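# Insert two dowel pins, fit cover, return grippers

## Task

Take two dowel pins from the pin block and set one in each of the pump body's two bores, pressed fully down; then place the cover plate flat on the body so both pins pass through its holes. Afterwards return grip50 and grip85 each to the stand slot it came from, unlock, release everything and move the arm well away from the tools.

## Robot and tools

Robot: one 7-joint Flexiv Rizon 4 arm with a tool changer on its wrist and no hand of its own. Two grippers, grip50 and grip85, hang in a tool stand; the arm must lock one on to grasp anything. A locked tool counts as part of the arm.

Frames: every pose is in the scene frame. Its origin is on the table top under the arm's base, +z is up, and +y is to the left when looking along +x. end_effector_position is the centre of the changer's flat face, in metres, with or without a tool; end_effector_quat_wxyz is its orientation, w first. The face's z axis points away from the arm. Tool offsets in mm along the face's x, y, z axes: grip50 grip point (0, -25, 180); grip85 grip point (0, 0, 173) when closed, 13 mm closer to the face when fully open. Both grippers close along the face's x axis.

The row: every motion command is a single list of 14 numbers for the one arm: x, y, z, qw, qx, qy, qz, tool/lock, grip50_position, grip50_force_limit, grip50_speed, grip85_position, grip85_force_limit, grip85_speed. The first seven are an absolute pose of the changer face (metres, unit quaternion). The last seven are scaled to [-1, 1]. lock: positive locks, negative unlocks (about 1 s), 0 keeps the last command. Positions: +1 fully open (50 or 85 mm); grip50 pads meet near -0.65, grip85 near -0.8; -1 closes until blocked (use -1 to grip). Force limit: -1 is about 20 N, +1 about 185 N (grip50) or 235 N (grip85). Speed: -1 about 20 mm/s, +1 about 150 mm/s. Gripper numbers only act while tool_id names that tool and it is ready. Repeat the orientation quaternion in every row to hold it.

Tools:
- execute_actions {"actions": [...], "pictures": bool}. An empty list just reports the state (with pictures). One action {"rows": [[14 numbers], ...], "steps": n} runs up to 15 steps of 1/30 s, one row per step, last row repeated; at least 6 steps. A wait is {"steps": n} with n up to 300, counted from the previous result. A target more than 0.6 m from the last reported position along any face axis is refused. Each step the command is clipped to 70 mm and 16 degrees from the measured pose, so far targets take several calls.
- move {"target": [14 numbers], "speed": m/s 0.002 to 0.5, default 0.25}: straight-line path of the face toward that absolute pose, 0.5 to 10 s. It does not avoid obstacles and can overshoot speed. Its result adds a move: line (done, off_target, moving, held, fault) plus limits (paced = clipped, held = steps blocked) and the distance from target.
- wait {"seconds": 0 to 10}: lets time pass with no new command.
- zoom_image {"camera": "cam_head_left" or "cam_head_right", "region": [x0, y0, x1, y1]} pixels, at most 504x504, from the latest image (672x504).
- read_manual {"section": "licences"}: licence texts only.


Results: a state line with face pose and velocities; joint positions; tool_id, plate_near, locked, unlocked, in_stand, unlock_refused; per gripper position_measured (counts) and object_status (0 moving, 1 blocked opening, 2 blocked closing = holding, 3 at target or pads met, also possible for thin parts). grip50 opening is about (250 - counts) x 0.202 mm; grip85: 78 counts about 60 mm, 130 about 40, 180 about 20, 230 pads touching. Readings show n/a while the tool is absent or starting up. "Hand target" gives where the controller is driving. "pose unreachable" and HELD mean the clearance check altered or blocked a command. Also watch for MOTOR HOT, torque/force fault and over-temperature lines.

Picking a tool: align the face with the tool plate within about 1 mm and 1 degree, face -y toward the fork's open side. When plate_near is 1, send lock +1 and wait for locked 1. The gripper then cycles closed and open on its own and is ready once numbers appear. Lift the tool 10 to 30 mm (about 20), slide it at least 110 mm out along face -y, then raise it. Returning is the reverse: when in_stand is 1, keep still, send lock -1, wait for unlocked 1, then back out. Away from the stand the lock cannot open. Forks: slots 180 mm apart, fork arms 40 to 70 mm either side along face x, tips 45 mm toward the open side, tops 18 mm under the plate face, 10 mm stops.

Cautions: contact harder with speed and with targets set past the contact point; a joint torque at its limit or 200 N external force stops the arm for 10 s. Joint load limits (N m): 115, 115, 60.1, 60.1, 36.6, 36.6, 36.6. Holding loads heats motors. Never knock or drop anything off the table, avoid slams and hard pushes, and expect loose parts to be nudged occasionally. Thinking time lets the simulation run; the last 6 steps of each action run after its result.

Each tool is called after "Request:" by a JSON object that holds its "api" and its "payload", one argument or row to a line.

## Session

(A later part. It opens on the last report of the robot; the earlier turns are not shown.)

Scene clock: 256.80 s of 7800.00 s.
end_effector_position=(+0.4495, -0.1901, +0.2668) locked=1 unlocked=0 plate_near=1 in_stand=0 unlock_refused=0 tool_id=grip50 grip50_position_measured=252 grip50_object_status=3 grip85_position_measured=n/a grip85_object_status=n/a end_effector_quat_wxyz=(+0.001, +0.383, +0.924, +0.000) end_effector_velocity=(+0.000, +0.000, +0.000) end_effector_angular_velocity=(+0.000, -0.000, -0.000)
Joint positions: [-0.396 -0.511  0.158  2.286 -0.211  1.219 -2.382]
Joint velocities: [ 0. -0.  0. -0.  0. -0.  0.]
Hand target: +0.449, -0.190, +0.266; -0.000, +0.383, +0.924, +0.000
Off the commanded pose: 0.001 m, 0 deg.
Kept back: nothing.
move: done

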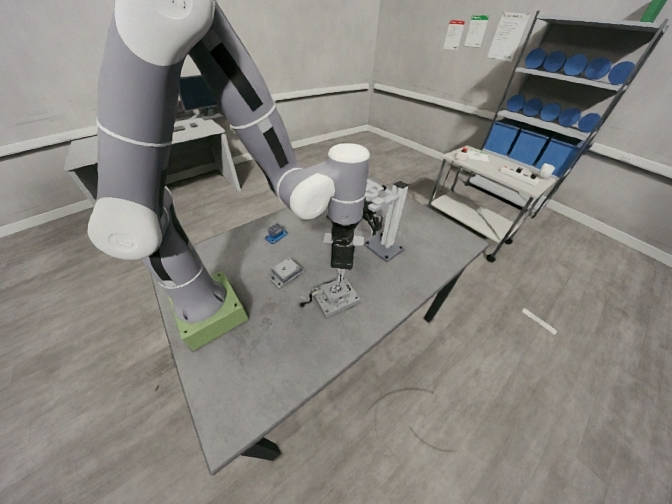

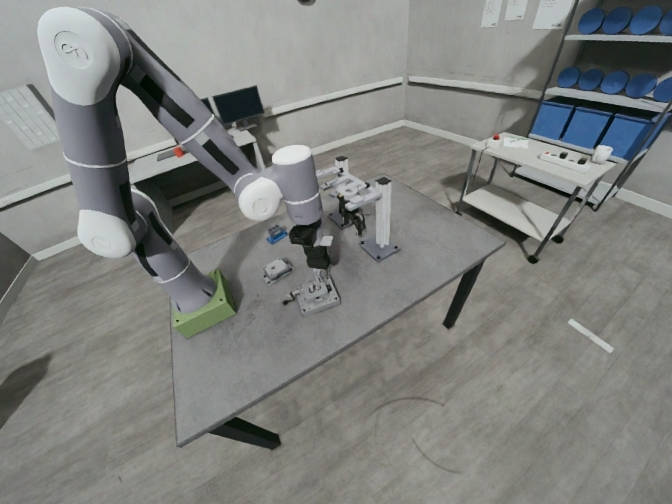

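Request:
{"api": "move", "payload": {
  "target": [0.4475,-0.1866,0.269,0,0.3827,0.9239,0,0,-1,1,-1,0,0,0],
  "speed": 0.01
}}

Request:
{"api": "move", "payload": {
  "target": [0.4475,-0.1866,0.2655,0,0.3827,0.9239,0,0,-1,1,-1,0,0,0],
  "speed": 0.003
}}

Request:
{"api": "zoom_image", "payload": {
  "camera": "cam_head_right",
  "region": [310, 273, 330, 293]
}}

Request:
{"api": "zoom_image", "payload": {
  "camera": "cam_head_left",
  "region": [330, 274, 350, 294]
}}

Scene clock: 257.80 s of 7800.00 s.
end_effector_position=(+0.4476, -0.1866, +0.2690) locked=1 unlocked=0 plate_near=1 in_stand=0 unlock_refused=0 tool_id=grip50 grip50_position_measured=252 grip50_object_status=3 grip85_position_measured=n/a grip85_object_status=n/a end_effector_quat_wxyz=(+0.000, +0.382, +0.924, +0.000) end_effector_velocity=(-0.000, +0.000, -0.000) end_effector_angular_velocity=(+0.000, +0.000, +0.001)
Joint positions: [-0.393 -0.501  0.162  2.293 -0.209  1.214 -2.377]
Joint velocities: [ 0. -0.  0.  0. -0. -0. -0.]
Hand target: +0.447, -0.187, +0.269; -0.000, +0.383, +0.924, -0.000
Off the commanded pose: 0.000 m, 0 deg.
Kept back: nothing.
move: done

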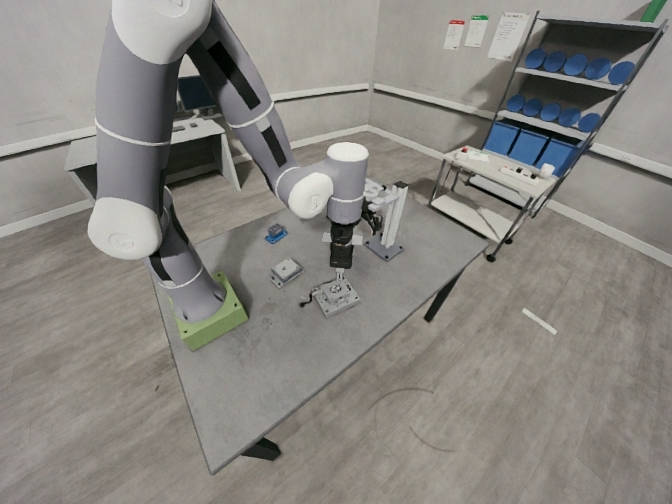

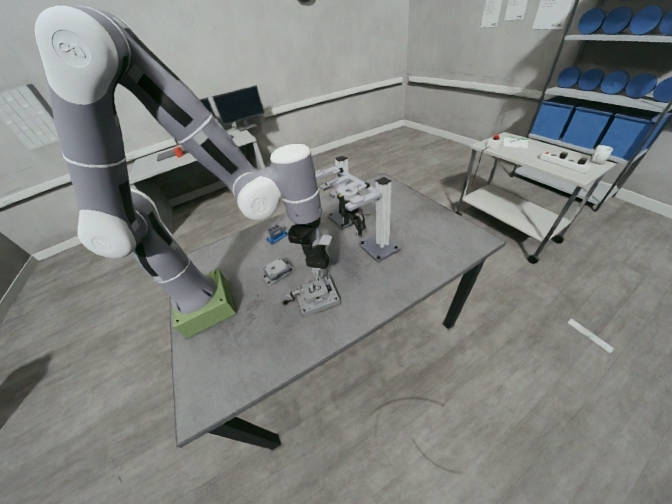

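Scene clock: 259.17 s of 7800.00 s.
end_effector_position=(+0.4476, -0.1866, +0.2656) locked=1 unlocked=0 plate_near=1 in_stand=0 unlock_refused=0 tool_id=grip50 grip50_position_measured=252 grip50_object_status=3 grip85_position_measured=n/a grip85_object_status=n/a end_effector_quat_wxyz=(+0.000, +0.383, +0.924, +0.000) end_effector_velocity=(+0.000, +0.000, +0.000) end_effector_angular_velocity=(-0.001, -0.000, +0.000)
Joint positions: [-0.388 -0.509  0.156  2.294 -0.21   1.224 -2.376]
Joint velocities: [ 0.001  0.    -0.     0.    -0.    -0.     0.   ]
Hand target: +0.448, -0.187, +0.265; -0.000, +0.383, +0.924, +0.000
Off the commanded pose: 0.000 m, 0 deg.
Kept back: nothing.
move: done

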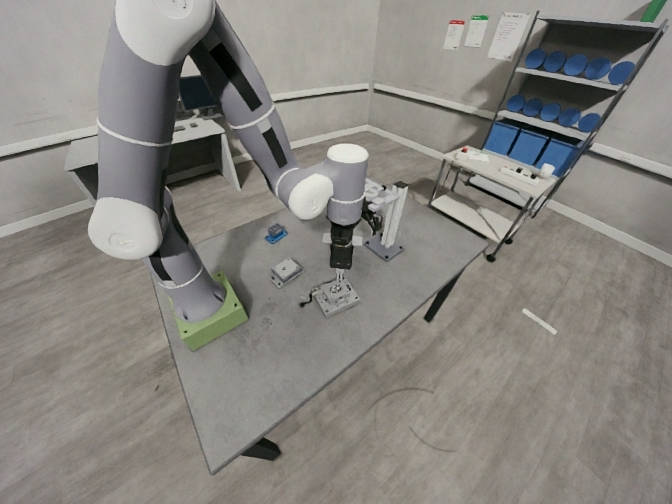

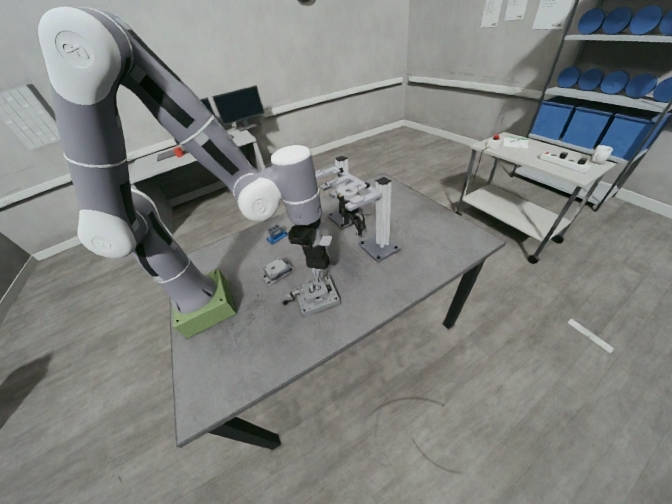

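Region (310, 273, 330, 293) of cam_head_right's 672x504 image, scaled by 25.200, with more detail than that image has.

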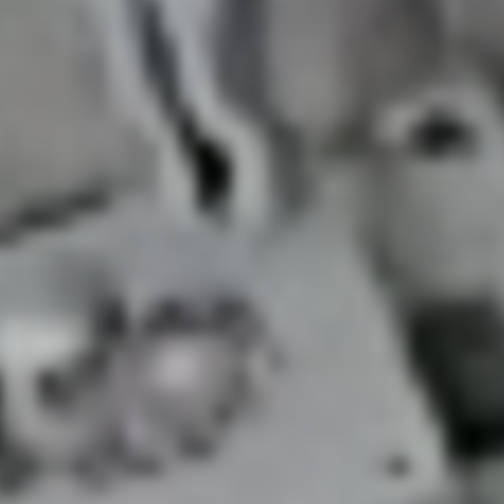

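Region (330, 274, 350, 294) of cam_head_left's 672x504 image, scaled by 25.200, with more detail than that image has.

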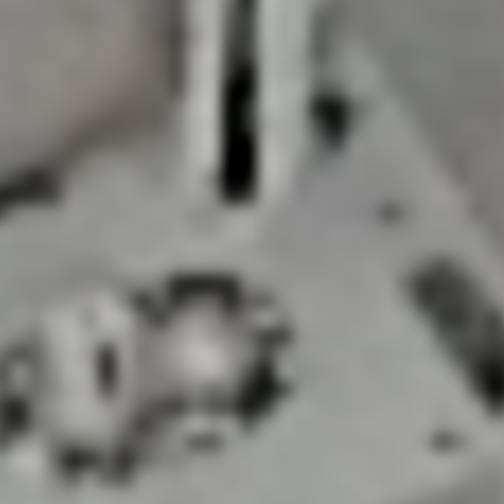

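In.

Request:
{"api": "move", "payload": {
  "target": [0.4475,-0.1866,0.261,0,0.3827,0.9239,0,0,-1,1,-1,0,0,0],
  "speed": 0.002
}}

Request:
{"api": "move", "payload": {
  "target": [0.4475,-0.1866,0.259,0,0.3827,0.9239,0,0,-1,1,-1,0,0,0],
  "speed": 0.002
}}

Request:
{"api": "move", "payload": {
  "target": [0.4475,-0.1866,0.260,0,0.3827,0.9239,0,0,-0.3,1,-1,0,0,0],
  "speed": 0.002
}}

Request:
{"api": "move", "payload": {
  "target": [0.4475,-0.1866,0.282,0,0.3827,0.9239,0,0,-0.3,1,-1,0,0,0],
  "speed": 0.03
}}

Request:
{"api": "move", "payload": {
  "target": [0.4475,-0.1866,0.282,0,0.3827,0.9239,0,0,-1,1,0,0,0,0]
}}

Request:
{"api": "move", "payload": {
  "target": [0.4475,-0.1866,0.269,0,0.3827,0.9239,0,0,-1,1,0,0,0,0],
  "speed": 0.005
}}

Request:
{"api": "move", "payload": {
  "target": [0.4475,-0.1866,0.264,0,0.3827,0.9239,0,0,-1,1,0,0,0,0],
  "speed": 0.003
}}

Scene clock: 262.27 s of 7800.00 s.
end_effector_position=(+0.4478, -0.1865, +0.2629) locked=1 unlocked=0 plate_near=1 in_stand=0 unlock_refused=0 tool_id=grip50 grip50_position_measured=252 grip50_object_status=3 grip85_position_measured=n/a grip85_object_status=n/a end_effector_quat_wxyz=(+0.001, +0.383, +0.924, -0.000) end_effector_velocity=(+0.000, -0.000, +0.000) end_effector_angular_velocity=(-0.000, -0.000, +0.001)
Joint positions: [-0.381 -0.516  0.148  2.295 -0.21   1.234 -2.375]
Joint velocities: [ 0.     0.    -0.     0.    -0.     0.    -0.001]
Hand target: +0.448, -0.187, +0.261; -0.000, +0.383, +0.924, +0.000
Off the commanded pose: 0.002 m, 0 deg.
Kept back: nothing.
move: done

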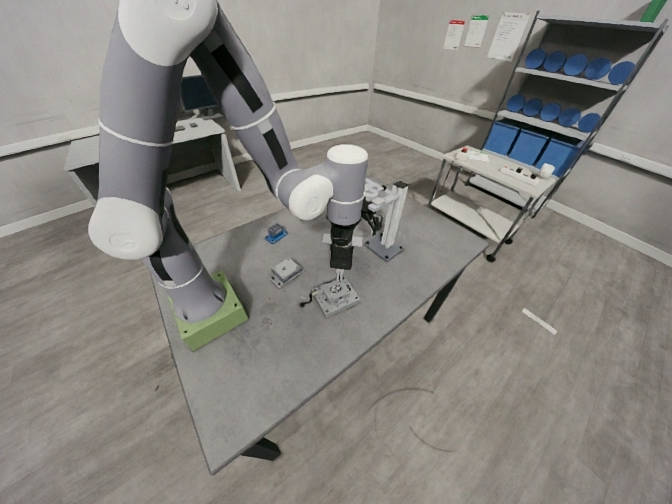

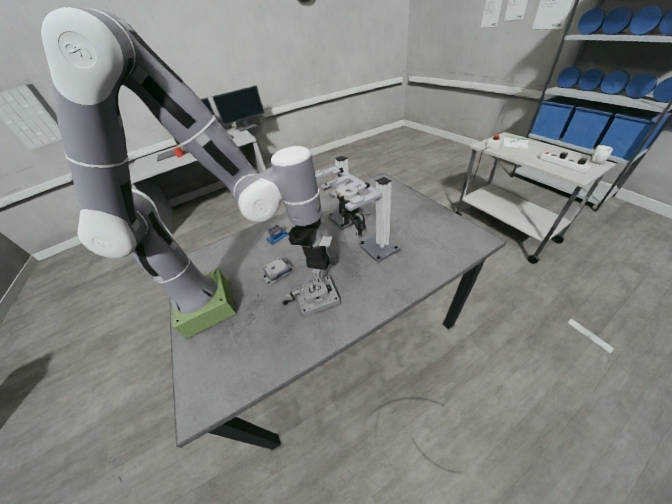

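Scene clock: 264.47 s of 7800.00 s.
end_effector_position=(+0.4480, -0.1862, +0.2611) locked=1 unlocked=0 plate_near=1 in_stand=0 unlock_refused=0 tool_id=grip50 grip50_position_measured=251 grip50_object_status=3 grip85_position_measured=n/a grip85_object_status=n/a end_effector_quat_wxyz=(+0.001, +0.383, +0.924, +0.000) end_effector_velocity=(+0.000, -0.000, +0.000) end_effector_angular_velocity=(-0.000, -0.000, +0.001)
Joint positions: [-0.378 -0.521  0.145  2.295 -0.21   1.24  -2.375]
Joint velocities: [ 0.     0.    -0.    -0.     0.    -0.    -0.001]
Hand target: +0.448, -0.187, +0.259; -0.000, +0.383, +0.924, +0.000
Off the commanded pose: 0.002 m, 0 deg.
Kept back: nothing.
move: done

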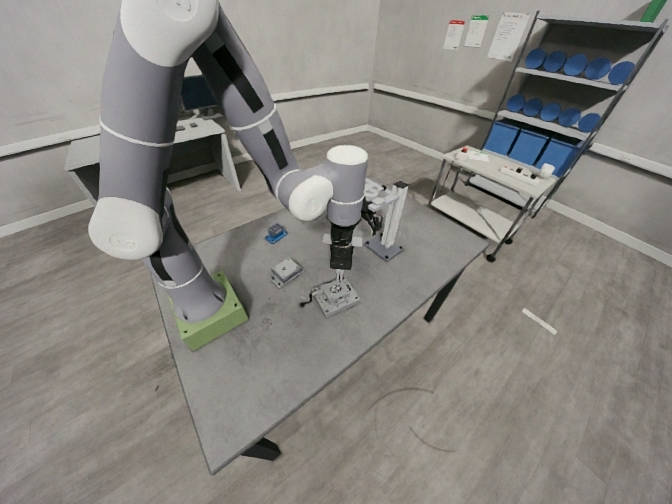

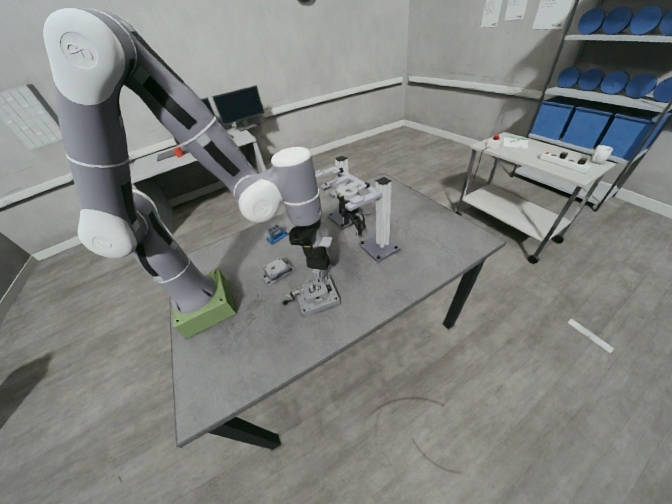

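Scene clock: 265.33 s of 7800.00 s.
end_effector_position=(+0.4475, -0.1866, +0.2601) locked=1 unlocked=0 plate_near=1 in_stand=0 unlock_refused=0 tool_id=grip50 grip50_position_measured=198 grip50_object_status=3 grip85_position_measured=n/a grip85_object_status=n/a end_effector_quat_wxyz=(+0.000, +0.383, +0.924, +0.000) end_effector_velocity=(+0.000, -0.000, +0.000) end_effector_angular_velocity=(-0.000, -0.000, -0.001)
Joint positions: [-0.379 -0.523  0.145  2.295 -0.21   1.24  -2.375]
Joint velocities: [ 0.  0. -0. -0.  0. -0.  0.]
Hand target: +0.448, -0.187, +0.260; +0.000, +0.383, +0.924, -0.000
Off the commanded pose: 0.000 m, 0 deg.
Kept back: nothing.
move: done

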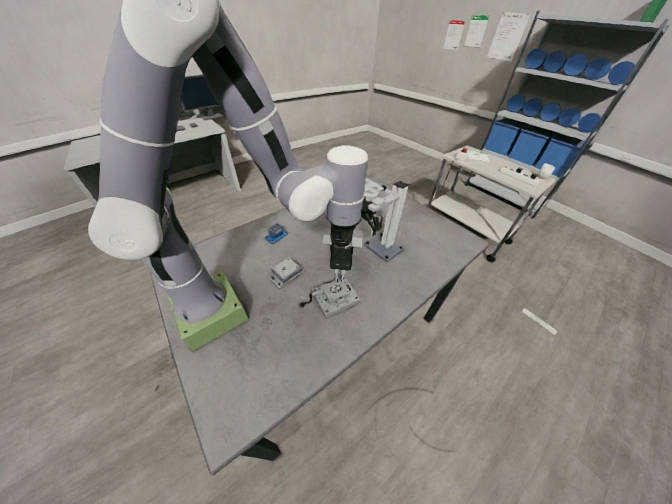

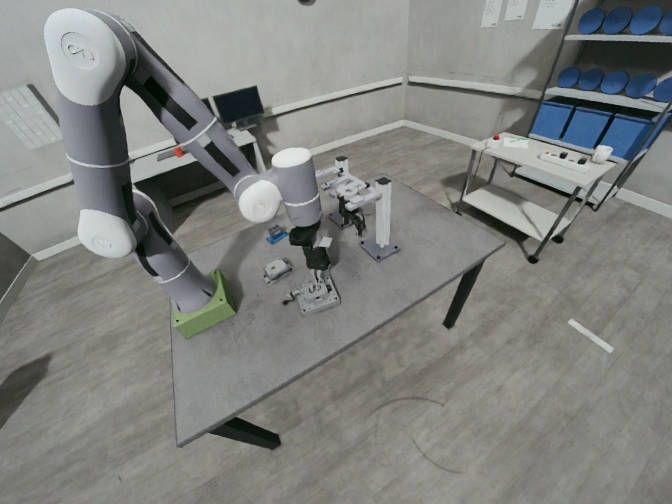

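Scene clock: 266.30 s of 7800.00 s.
end_effector_position=(+0.4476, -0.1866, +0.2821) locked=1 unlocked=0 plate_near=1 in_stand=0 unlock_refused=0 tool_id=grip50 grip50_position_measured=198 grip50_object_status=3 grip85_position_measured=n/a grip85_object_status=n/a end_effector_quat_wxyz=(+0.000, +0.383, +0.924, -0.000) end_effector_velocity=(-0.000, -0.000, -0.000) end_effector_angular_velocity=(+0.000, +0.000, -0.000)
Joint positions: [-0.399 -0.467  0.173  2.289 -0.191  1.176 -2.389]
Joint velocities: [-0.001  0.     0.001  0.     0.001 -0.    -0.001]
Hand target: +0.447, -0.187, +0.282; +0.000, +0.383, +0.924, -0.000
Off the commanded pose: 0.000 m, 0 deg.
Kept back: nothing.
move: done

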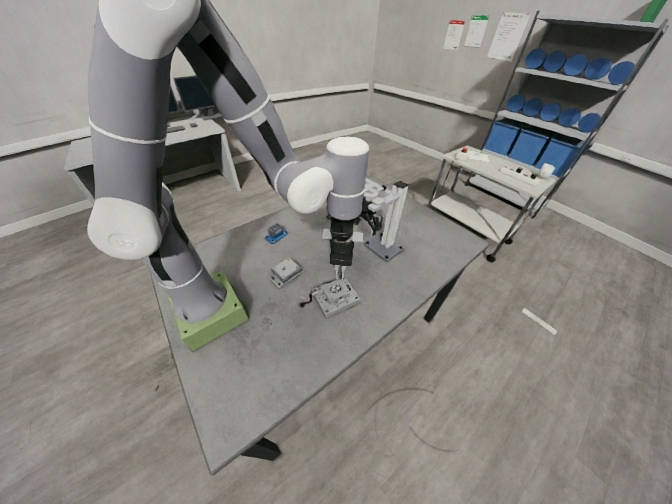

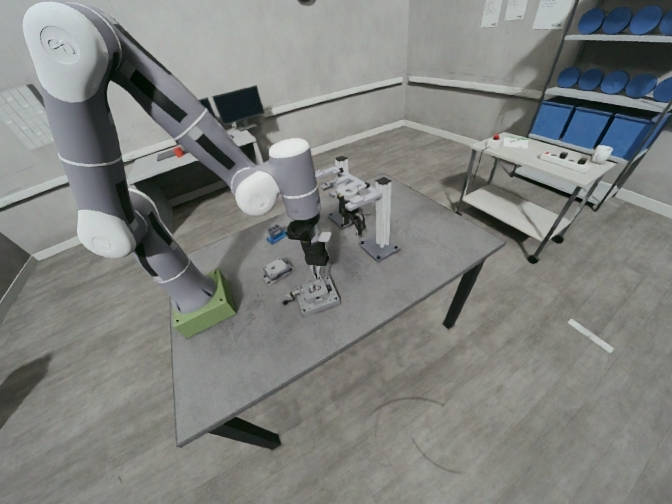

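Scene clock: 267.00 s of 7800.00 s.
end_effector_position=(+0.4476, -0.1866, +0.2821) locked=1 unlocked=0 plate_near=1 in_stand=0 unlock_refused=0 tool_id=grip50 grip50_position_measured=259 grip50_object_status=3 grip85_position_measured=n/a grip85_object_status=n/a end_effector_quat_wxyz=(+0.000, +0.383, +0.924, +0.000) end_effector_velocity=(+0.000, +0.000, +0.000) end_effector_angular_velocity=(+0.000, -0.000, -0.000)
Joint positions: [-0.4   -0.467  0.174  2.289 -0.191  1.176 -2.389]
Joint velocities: [-0.  0.  0.  0. -0.  0.  0.]
Hand target: +0.448, -0.187, +0.282; +0.000, +0.383, +0.924, -0.000
Off the commanded pose: 0.000 m, 0 deg.
Kept back: nothing.
move: done

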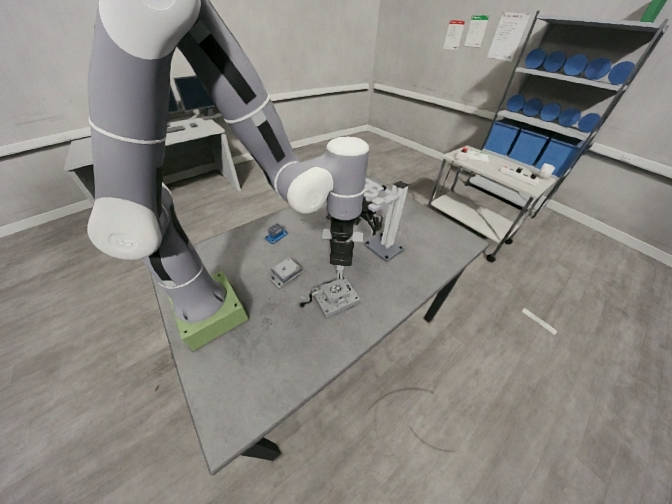

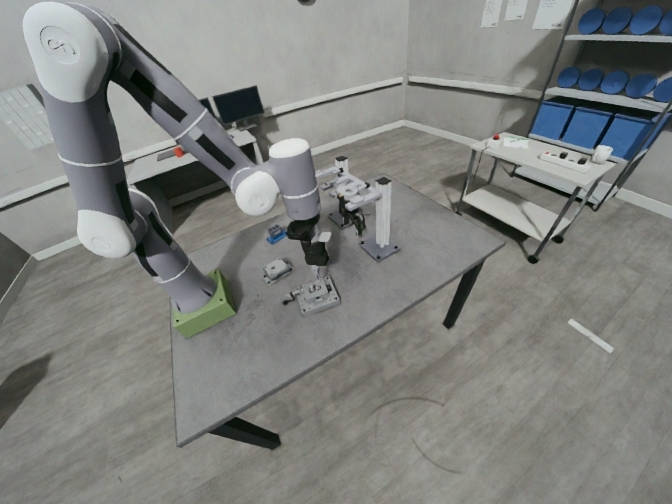

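Scene clock: 269.83 s of 7800.00 s.
end_effector_position=(+0.4494, -0.1870, +0.2716) locked=1 unlocked=0 plate_near=1 in_stand=0 unlock_refused=0 tool_id=grip50 grip50_position_measured=259 grip50_object_status=3 grip85_position_measured=n/a grip85_object_status=n/a end_effector_quat_wxyz=(+0.003, +0.382, +0.924, +0.000) end_effector_velocity=(+0.000, +0.000, +0.000) end_effector_angular_velocity=(+0.000, -0.000, +0.000)
Joint positions: [-0.385 -0.496  0.155  2.291 -0.2    1.215 -2.383]
Joint velocities: [ 0.  0.  0. -0.  0.  0. -0.]
Hand target: +0.448, -0.187, +0.269; -0.000, +0.383, +0.924, +0.000
Off the commanded pose: 0.003 m, 0 deg.
Kept back: nothing.
move: done

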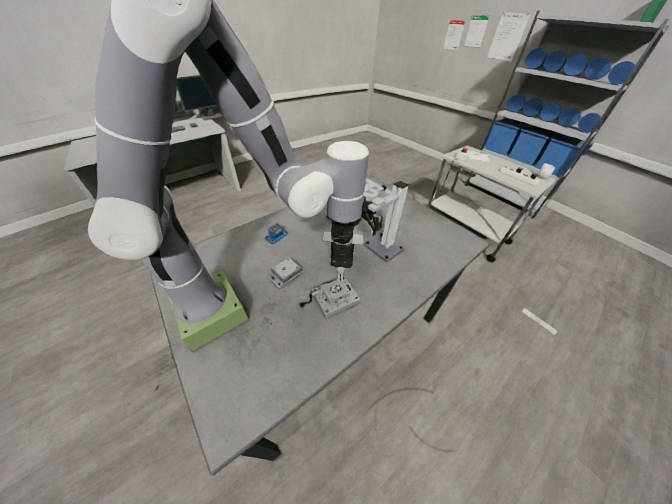

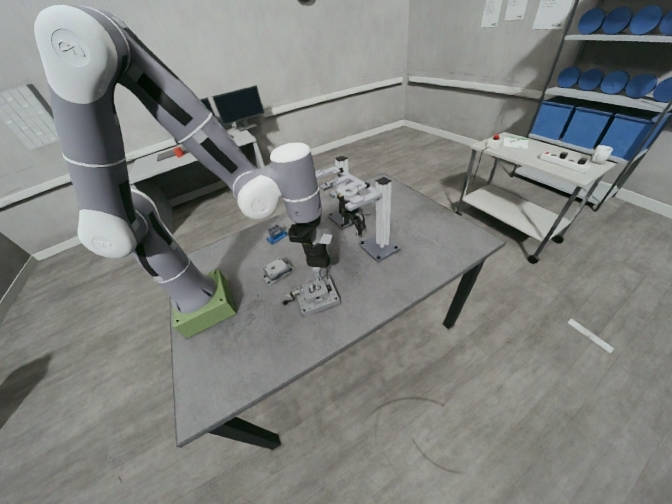

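Scene clock: 272.67 s of 7800.00 s.
end_effector_position=(+0.4526, -0.1876, +0.2706) locked=1 unlocked=0 plate_near=1 in_stand=0 unlock_refused=0 tool_id=grip50 grip50_position_measured=259 grip50_object_status=3 grip85_position_measured=n/a grip85_object_status=n/a end_effector_quat_wxyz=(+0.009, +0.382, +0.924, +0.001) end_effector_velocity=(+0.000, -0.000, +0.000) end_effector_angular_velocity=(-0.000, -0.000, -0.000)
Joint positions: [-0.387 -0.504  0.154  2.289 -0.213  1.232 -2.375]
Joint velocities: [-0.005 -0.     0.004  0.    -0.006  0.     0.004]
Hand target: +0.447, -0.187, +0.264; +0.000, +0.383, +0.924, -0.000
Off the commanded pose: 0.008 m, 1 deg.
Kept back: nothing.
move: off_target

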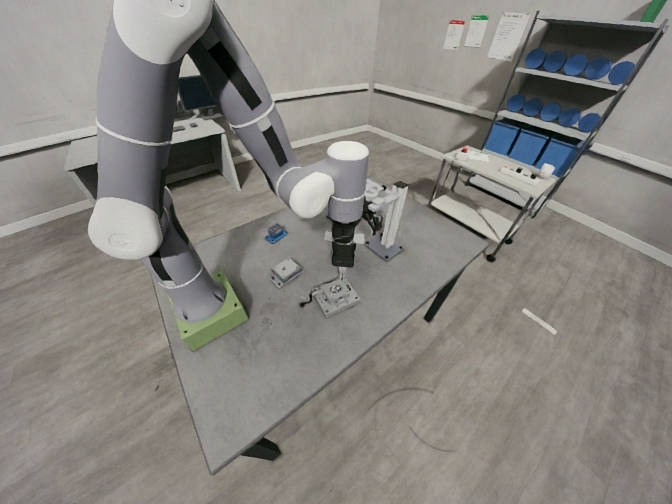

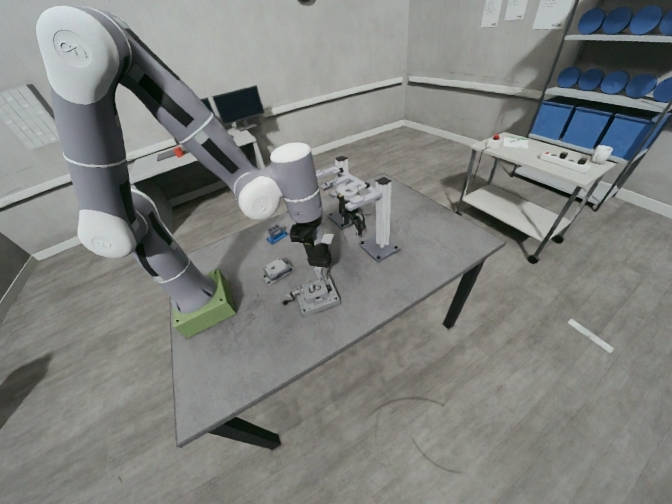

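Request:
{"api": "move", "payload": {
  "target": [0.4475,-0.1866,0.274,0,0.3827,0.9239,0,0,-1,1,0,0,0,0],
  "speed": 0.005
}}

Request:
{"api": "move", "payload": {
  "target": [0.4445,-0.1860,0.267,0,0.3827,0.9239,0,0,-1,1,0,0,0,0],
  "speed": 0.002
}}

Scene clock: 275.10 s of 7800.00 s.
end_effector_position=(+0.4476, -0.1866, +0.2740) locked=1 unlocked=0 plate_near=1 in_stand=0 unlock_refused=0 tool_id=grip50 grip50_position_measured=259 grip50_object_status=3 grip85_position_measured=n/a grip85_object_status=n/a end_effector_quat_wxyz=(+0.000, +0.383, +0.924, -0.000) end_effector_velocity=(-0.000, +0.000, +0.000) end_effector_angular_velocity=(+0.000, -0.000, +0.001)
Joint positions: [-0.4   -0.488  0.17   2.292 -0.208  1.2   -2.378]
Joint velocities: [-0.001  0.     0.001 -0.    -0.    -0.    -0.   ]
Hand target: +0.447, -0.187, +0.274; +0.000, +0.383, +0.924, -0.000
Off the commanded pose: 0.000 m, 0 deg.
Kept back: nothing.
move: done

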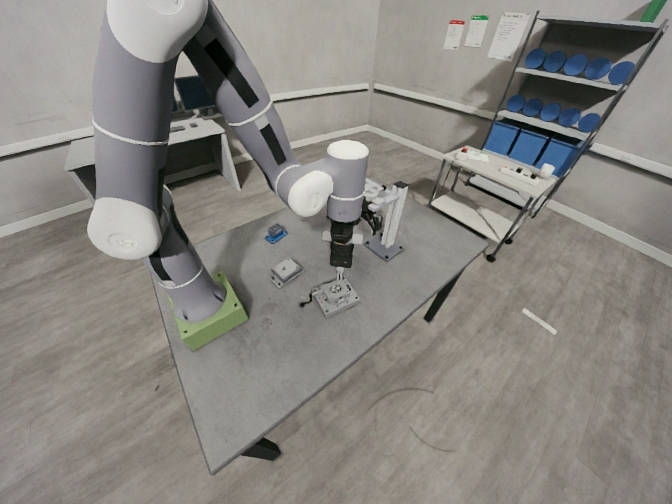

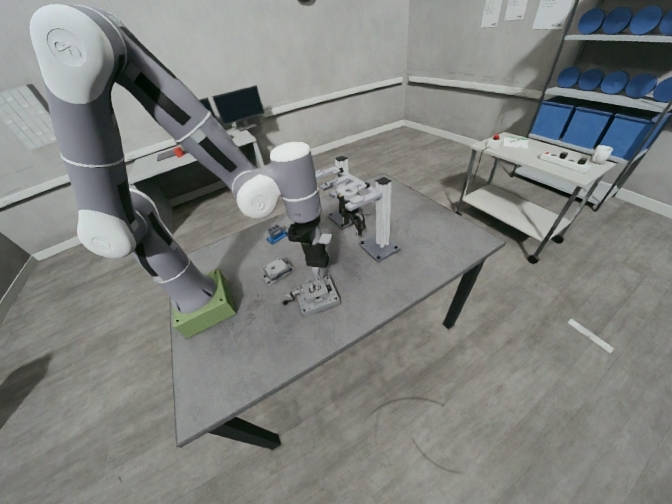

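Scene clock: 279.13 s of 7800.00 s.
end_effector_position=(+0.4461, -0.1863, +0.2708) locked=1 unlocked=0 plate_near=1 in_stand=0 unlock_refused=0 tool_id=grip50 grip50_position_measured=259 grip50_object_status=3 grip85_position_measured=n/a grip85_object_status=n/a end_effector_quat_wxyz=(+0.004, +0.383, +0.924, +0.000) end_effector_velocity=(+0.000, +0.000, +0.000) end_effector_angular_velocity=(-0.000, -0.000, +0.001)
Joint positions: [-0.392 -0.494  0.159  2.302 -0.211  1.223 -2.374]
Joint velocities: [ 0.    -0.     0.    -0.    -0.001 -0.     0.   ]
Hand target: +0.444, -0.186, +0.267; -0.000, +0.383, +0.924, +0.000
Off the commanded pose: 0.004 m, 0 deg.
Kept back: nothing.
move: off_target

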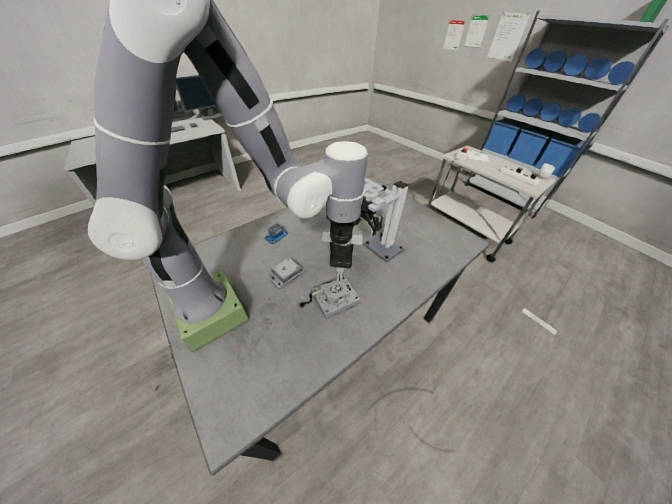

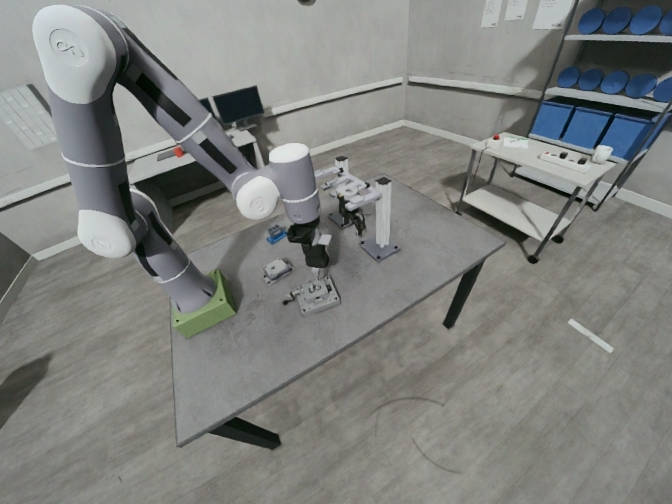

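Request:
{"api": "move", "payload": {
  "target": [0.4480,-0.1862,0.276,0,0.3827,0.9239,0,0,-1,1,0,0,0,0],
  "speed": 0.005
}}

Request:
{"api": "move", "payload": {
  "target": [0.4480,-0.1862,0.276,0,0.3827,0.9239,0,0,-0.3,1,0,0,0,0]
}}

Request:
{"api": "zoom_image", "payload": {
  "camera": "cam_head_left",
  "region": [330, 270, 350, 290]
}}

Request:
{"api": "move", "payload": {
  "target": [0.4480,-0.1862,0.262,0,0.3827,0.9239,0,0,-0.3,1,0,0,0,0],
  "speed": 0.005
}}

Request:
{"api": "move", "payload": {
  "target": [0.4480,-0.1862,0.262,0,0.3827,0.9239,0,0,-1,1,-1,0,0,0]
}}

Request:
{"api": "move", "payload": {
  "target": [0.4480,-0.1862,0.265,0,0.3827,0.9239,0,0,-1,1,-1,0,0,0],
  "speed": 0.002
}}

Request:
{"api": "move", "payload": {
  "target": [0.4480,-0.1862,0.2595,0,0.3827,0.9239,0,0,-1,1,-1,0,0,0],
  "speed": 0.002
}}

Scene clock: 280.93 s of 7800.00 s.
end_effector_position=(+0.4480, -0.1862, +0.2759) locked=1 unlocked=0 plate_near=1 in_stand=0 unlock_refused=0 tool_id=grip50 grip50_position_measured=259 grip50_object_status=3 grip85_position_measured=n/a grip85_object_status=n/a end_effector_quat_wxyz=(+0.000, +0.383, +0.924, -0.000) end_effector_velocity=(+0.000, +0.000, +0.000) end_effector_angular_velocity=(+0.000, -0.001, -0.000)
Joint positions: [-0.401 -0.483  0.172  2.291 -0.205  1.193 -2.379]
Joint velocities: [-0.001  0.     0.001 -0.     0.    -0.    -0.   ]
Hand target: +0.448, -0.186, +0.276; +0.000, +0.383, +0.924, -0.000
Off the commanded pose: 0.000 m, 0 deg.
Kept back: nothing.
move: done

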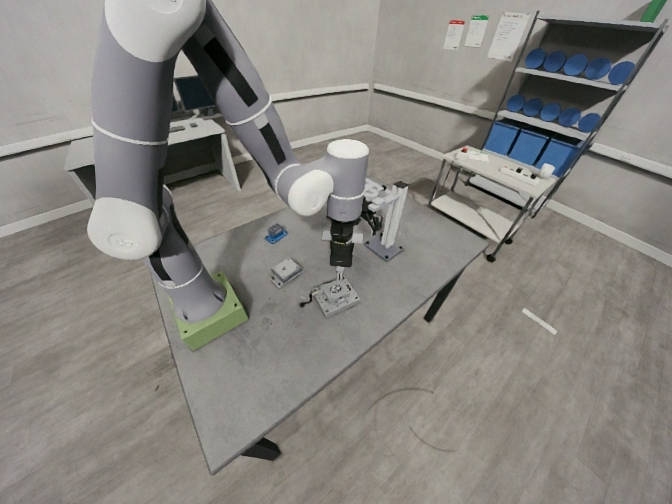

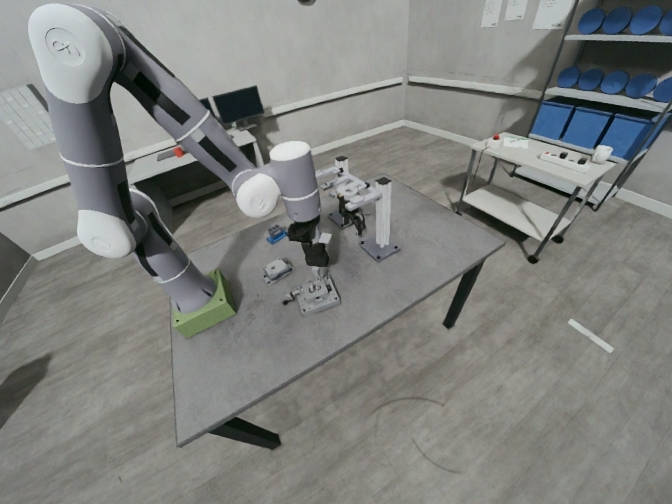

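Scene clock: 281.63 s of 7800.00 s.
end_effector_position=(+0.4480, -0.1862, +0.2759) locked=1 unlocked=0 plate_near=1 in_stand=0 unlock_refused=0 tool_id=grip50 grip50_position_measured=198 grip50_object_status=3 grip85_position_measured=n/a grip85_object_status=n/a end_effector_quat_wxyz=(+0.000, +0.383, +0.924, +0.000) end_effector_velocity=(+0.000, +0.000, +0.000) end_effector_angular_velocity=(-0.000, -0.000, -0.001)
Joint positions: [-0.401 -0.483  0.172  2.291 -0.205  1.193 -2.379]
Joint velocities: [ 0.     0.     0.    -0.    -0.    -0.     0.001]
Hand target: +0.448, -0.186, +0.276; +0.000, +0.383, +0.924, -0.000
Off the commanded pose: 0.000 m, 0 deg.
Kept back: nothing.
move: done

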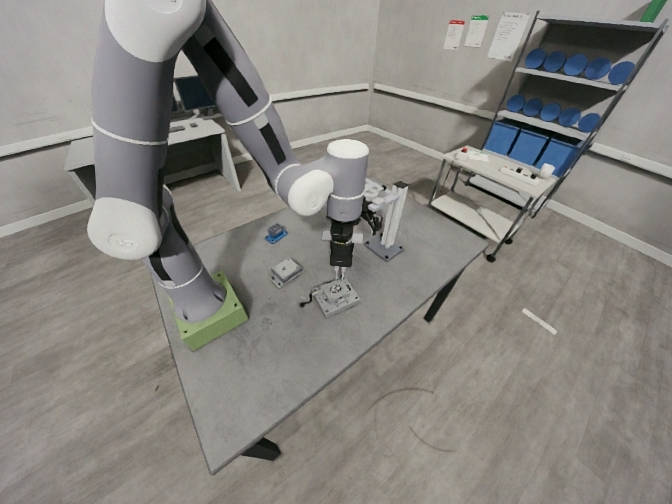

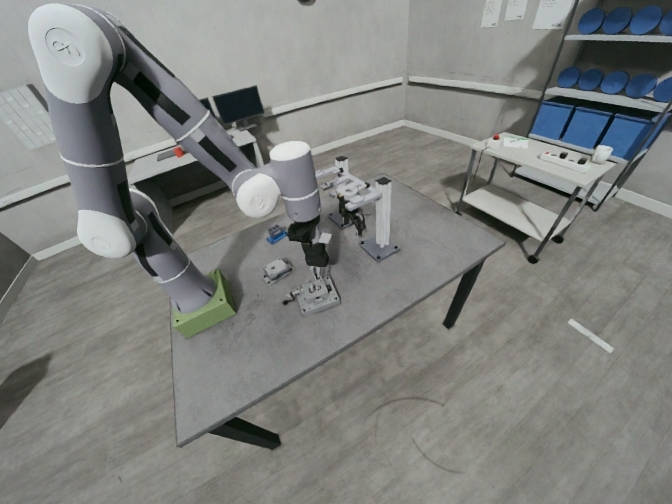

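Region (330, 270, 350, 290) of cam_head_left's 672x504 image, scaled by 25.200, with more detail than that image has.

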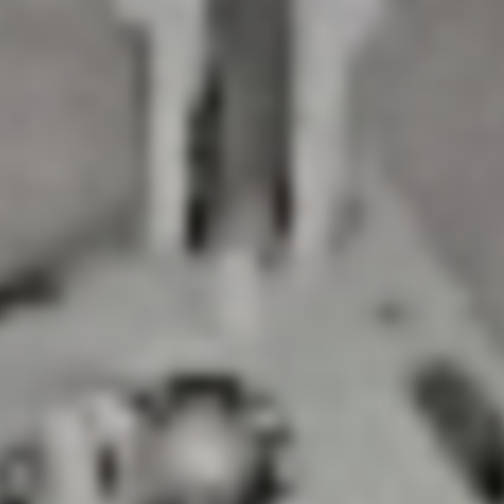

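Scene clock: 284.63 s of 7800.00 s.
end_effector_position=(+0.4481, -0.1862, +0.2621) locked=1 unlocked=0 plate_near=1 in_stand=0 unlock_refused=0 tool_id=grip50 grip50_position_measured=198 grip50_object_status=3 grip85_position_measured=n/a grip85_object_status=n/a end_effector_quat_wxyz=(-0.000, +0.383, +0.924, +0.000) end_effector_velocity=(-0.000, +0.000, +0.000) end_effector_angular_velocity=(+0.000, -0.000, -0.001)
Joint positions: [-0.383 -0.519  0.15   2.293 -0.211  1.233 -2.374]
Joint velocities: [ 0.001  0.    -0.     0.     0.001  0.     0.001]
Hand target: +0.448, -0.186, +0.262; -0.000, +0.383, +0.924, +0.000
Off the commanded pose: 0.000 m, 0 deg.
Kept back: nothing.
move: done

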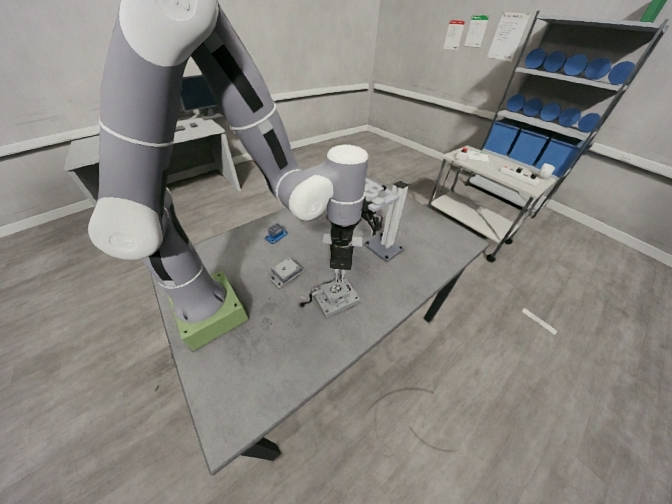

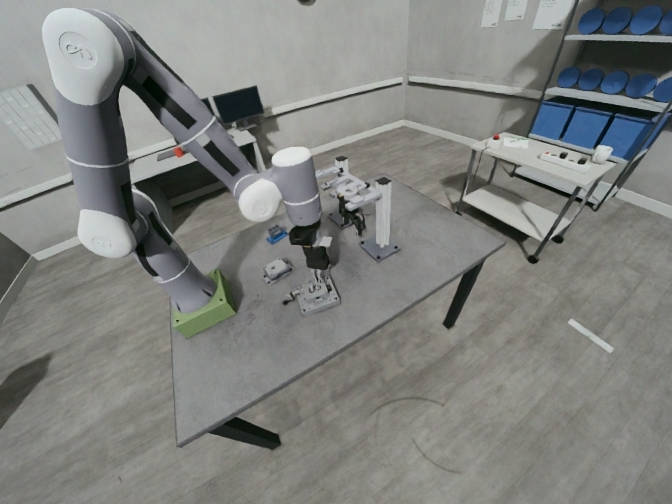

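Scene clock: 285.37 s of 7800.00 s.
end_effector_position=(+0.4480, -0.1862, +0.2621) locked=1 unlocked=0 plate_near=1 in_stand=0 unlock_refused=0 tool_id=grip50 grip50_position_measured=249 grip50_object_status=0 grip85_position_measured=n/a grip85_object_status=n/a end_effector_quat_wxyz=(-0.000, +0.383, +0.924, -0.000) end_effector_velocity=(-0.000, +0.000, -0.000) end_effector_angular_velocity=(+0.000, +0.000, -0.000)
Joint positions: [-0.383 -0.519  0.15   2.294 -0.211  1.233 -2.374]
Joint velocities: [-0. -0.  0.  0.  0. -0.  0.]
Hand target: +0.448, -0.186, +0.262; -0.000, +0.383, +0.924, +0.000
Off the commanded pose: 0.000 m, 0 deg.
Kept back: nothing.
move: done

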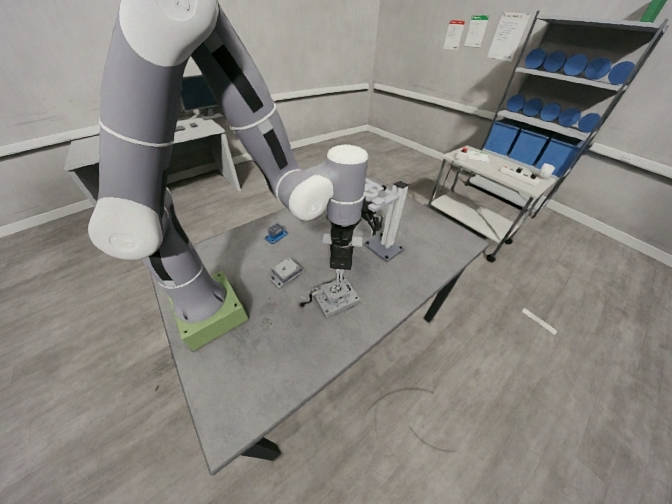

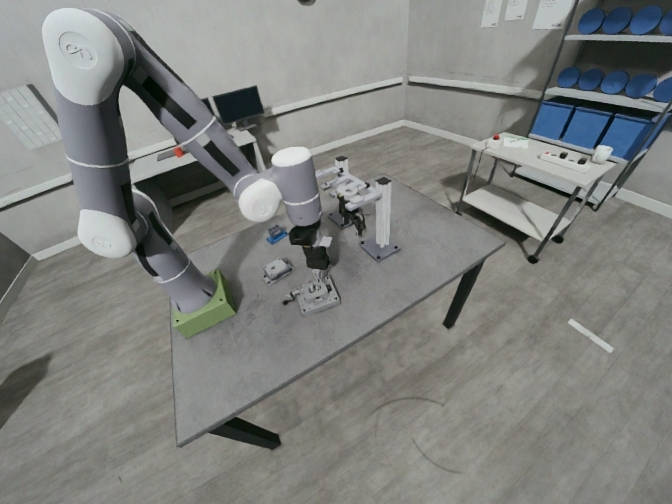

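Scene clock: 287.03 s of 7800.00 s.
end_effector_position=(+0.4480, -0.1862, +0.2649) locked=1 unlocked=0 plate_near=1 in_stand=0 unlock_refused=0 tool_id=grip50 grip50_position_measured=249 grip50_object_status=3 grip85_position_measured=n/a grip85_object_status=n/a end_effector_quat_wxyz=(+0.000, +0.383, +0.924, +0.000) end_effector_velocity=(+0.000, +0.000, -0.000) end_effector_angular_velocity=(+0.000, +0.000, +0.001)
Joint positions: [-0.387 -0.512  0.155  2.293 -0.211  1.225 -2.374]
Joint velocities: [-0.    -0.     0.    -0.    -0.001 -0.    -0.   ]
Hand target: +0.448, -0.186, +0.265; +0.000, +0.383, +0.924, -0.000
Off the commanded pose: 0.000 m, 0 deg.
Kept back: nothing.
move: done

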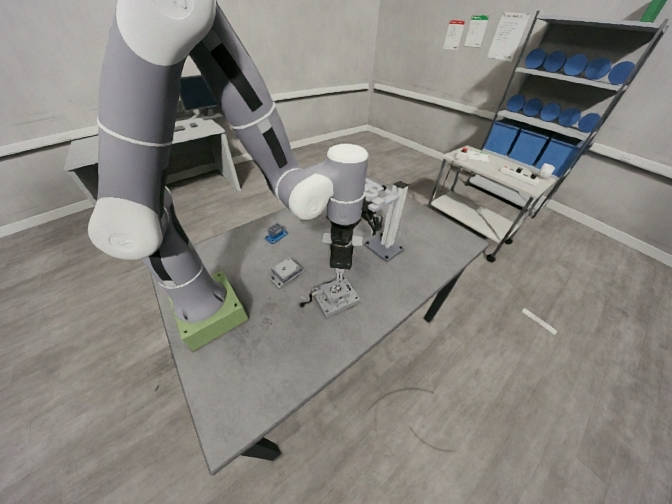

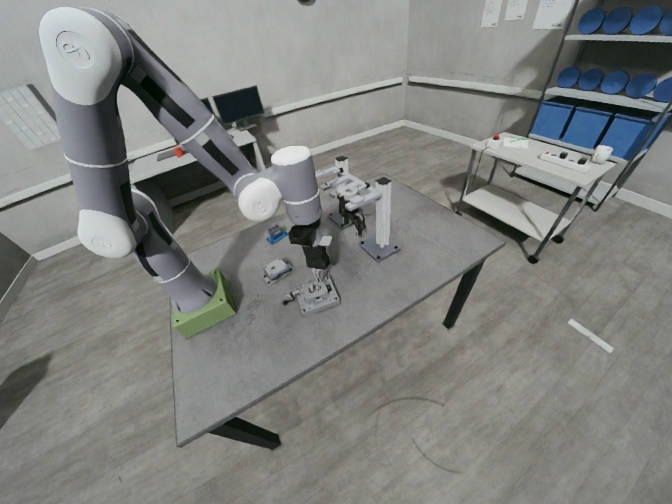

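Scene clock: 289.97 s of 7800.00 s.
end_effector_position=(+0.4483, -0.1861, +0.2614) locked=1 unlocked=0 plate_near=1 in_stand=0 unlock_refused=0 tool_id=grip50 grip50_position_measured=249 grip50_object_status=3 grip85_position_measured=n/a grip85_object_status=n/a end_effector_quat_wxyz=(+0.001, +0.383, +0.924, -0.000) end_effector_velocity=(-0.000, +0.000, -0.000) end_effector_angular_velocity=(+0.000, +0.000, +0.000)
Joint positions: [-0.379 -0.521  0.147  2.295 -0.211  1.238 -2.373]
Joint velocities: [ 0. -0. -0.  0.  0. -0. -0.]
Hand target: +0.448, -0.186, +0.260; -0.000, +0.383, +0.924, +0.000
Off the commanded pose: 0.002 m, 0 deg.
Kept back: nothing.
move: done

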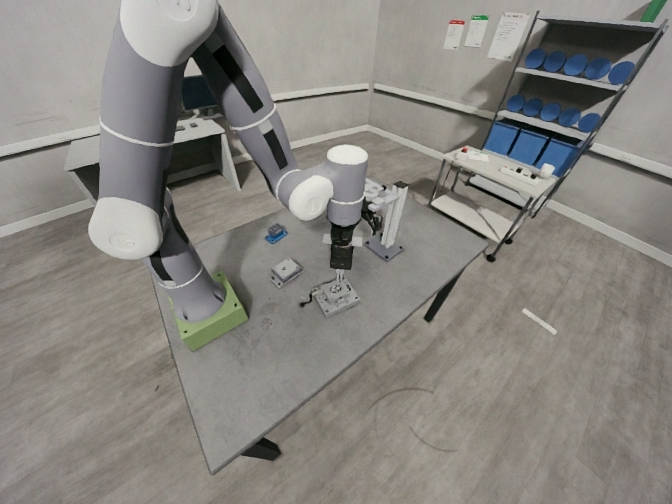

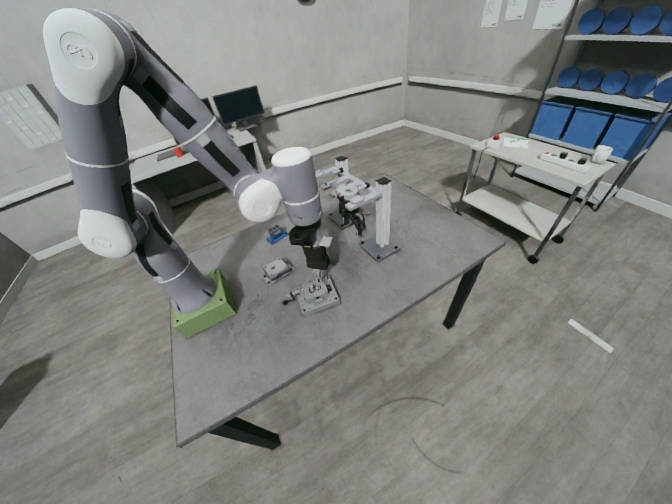

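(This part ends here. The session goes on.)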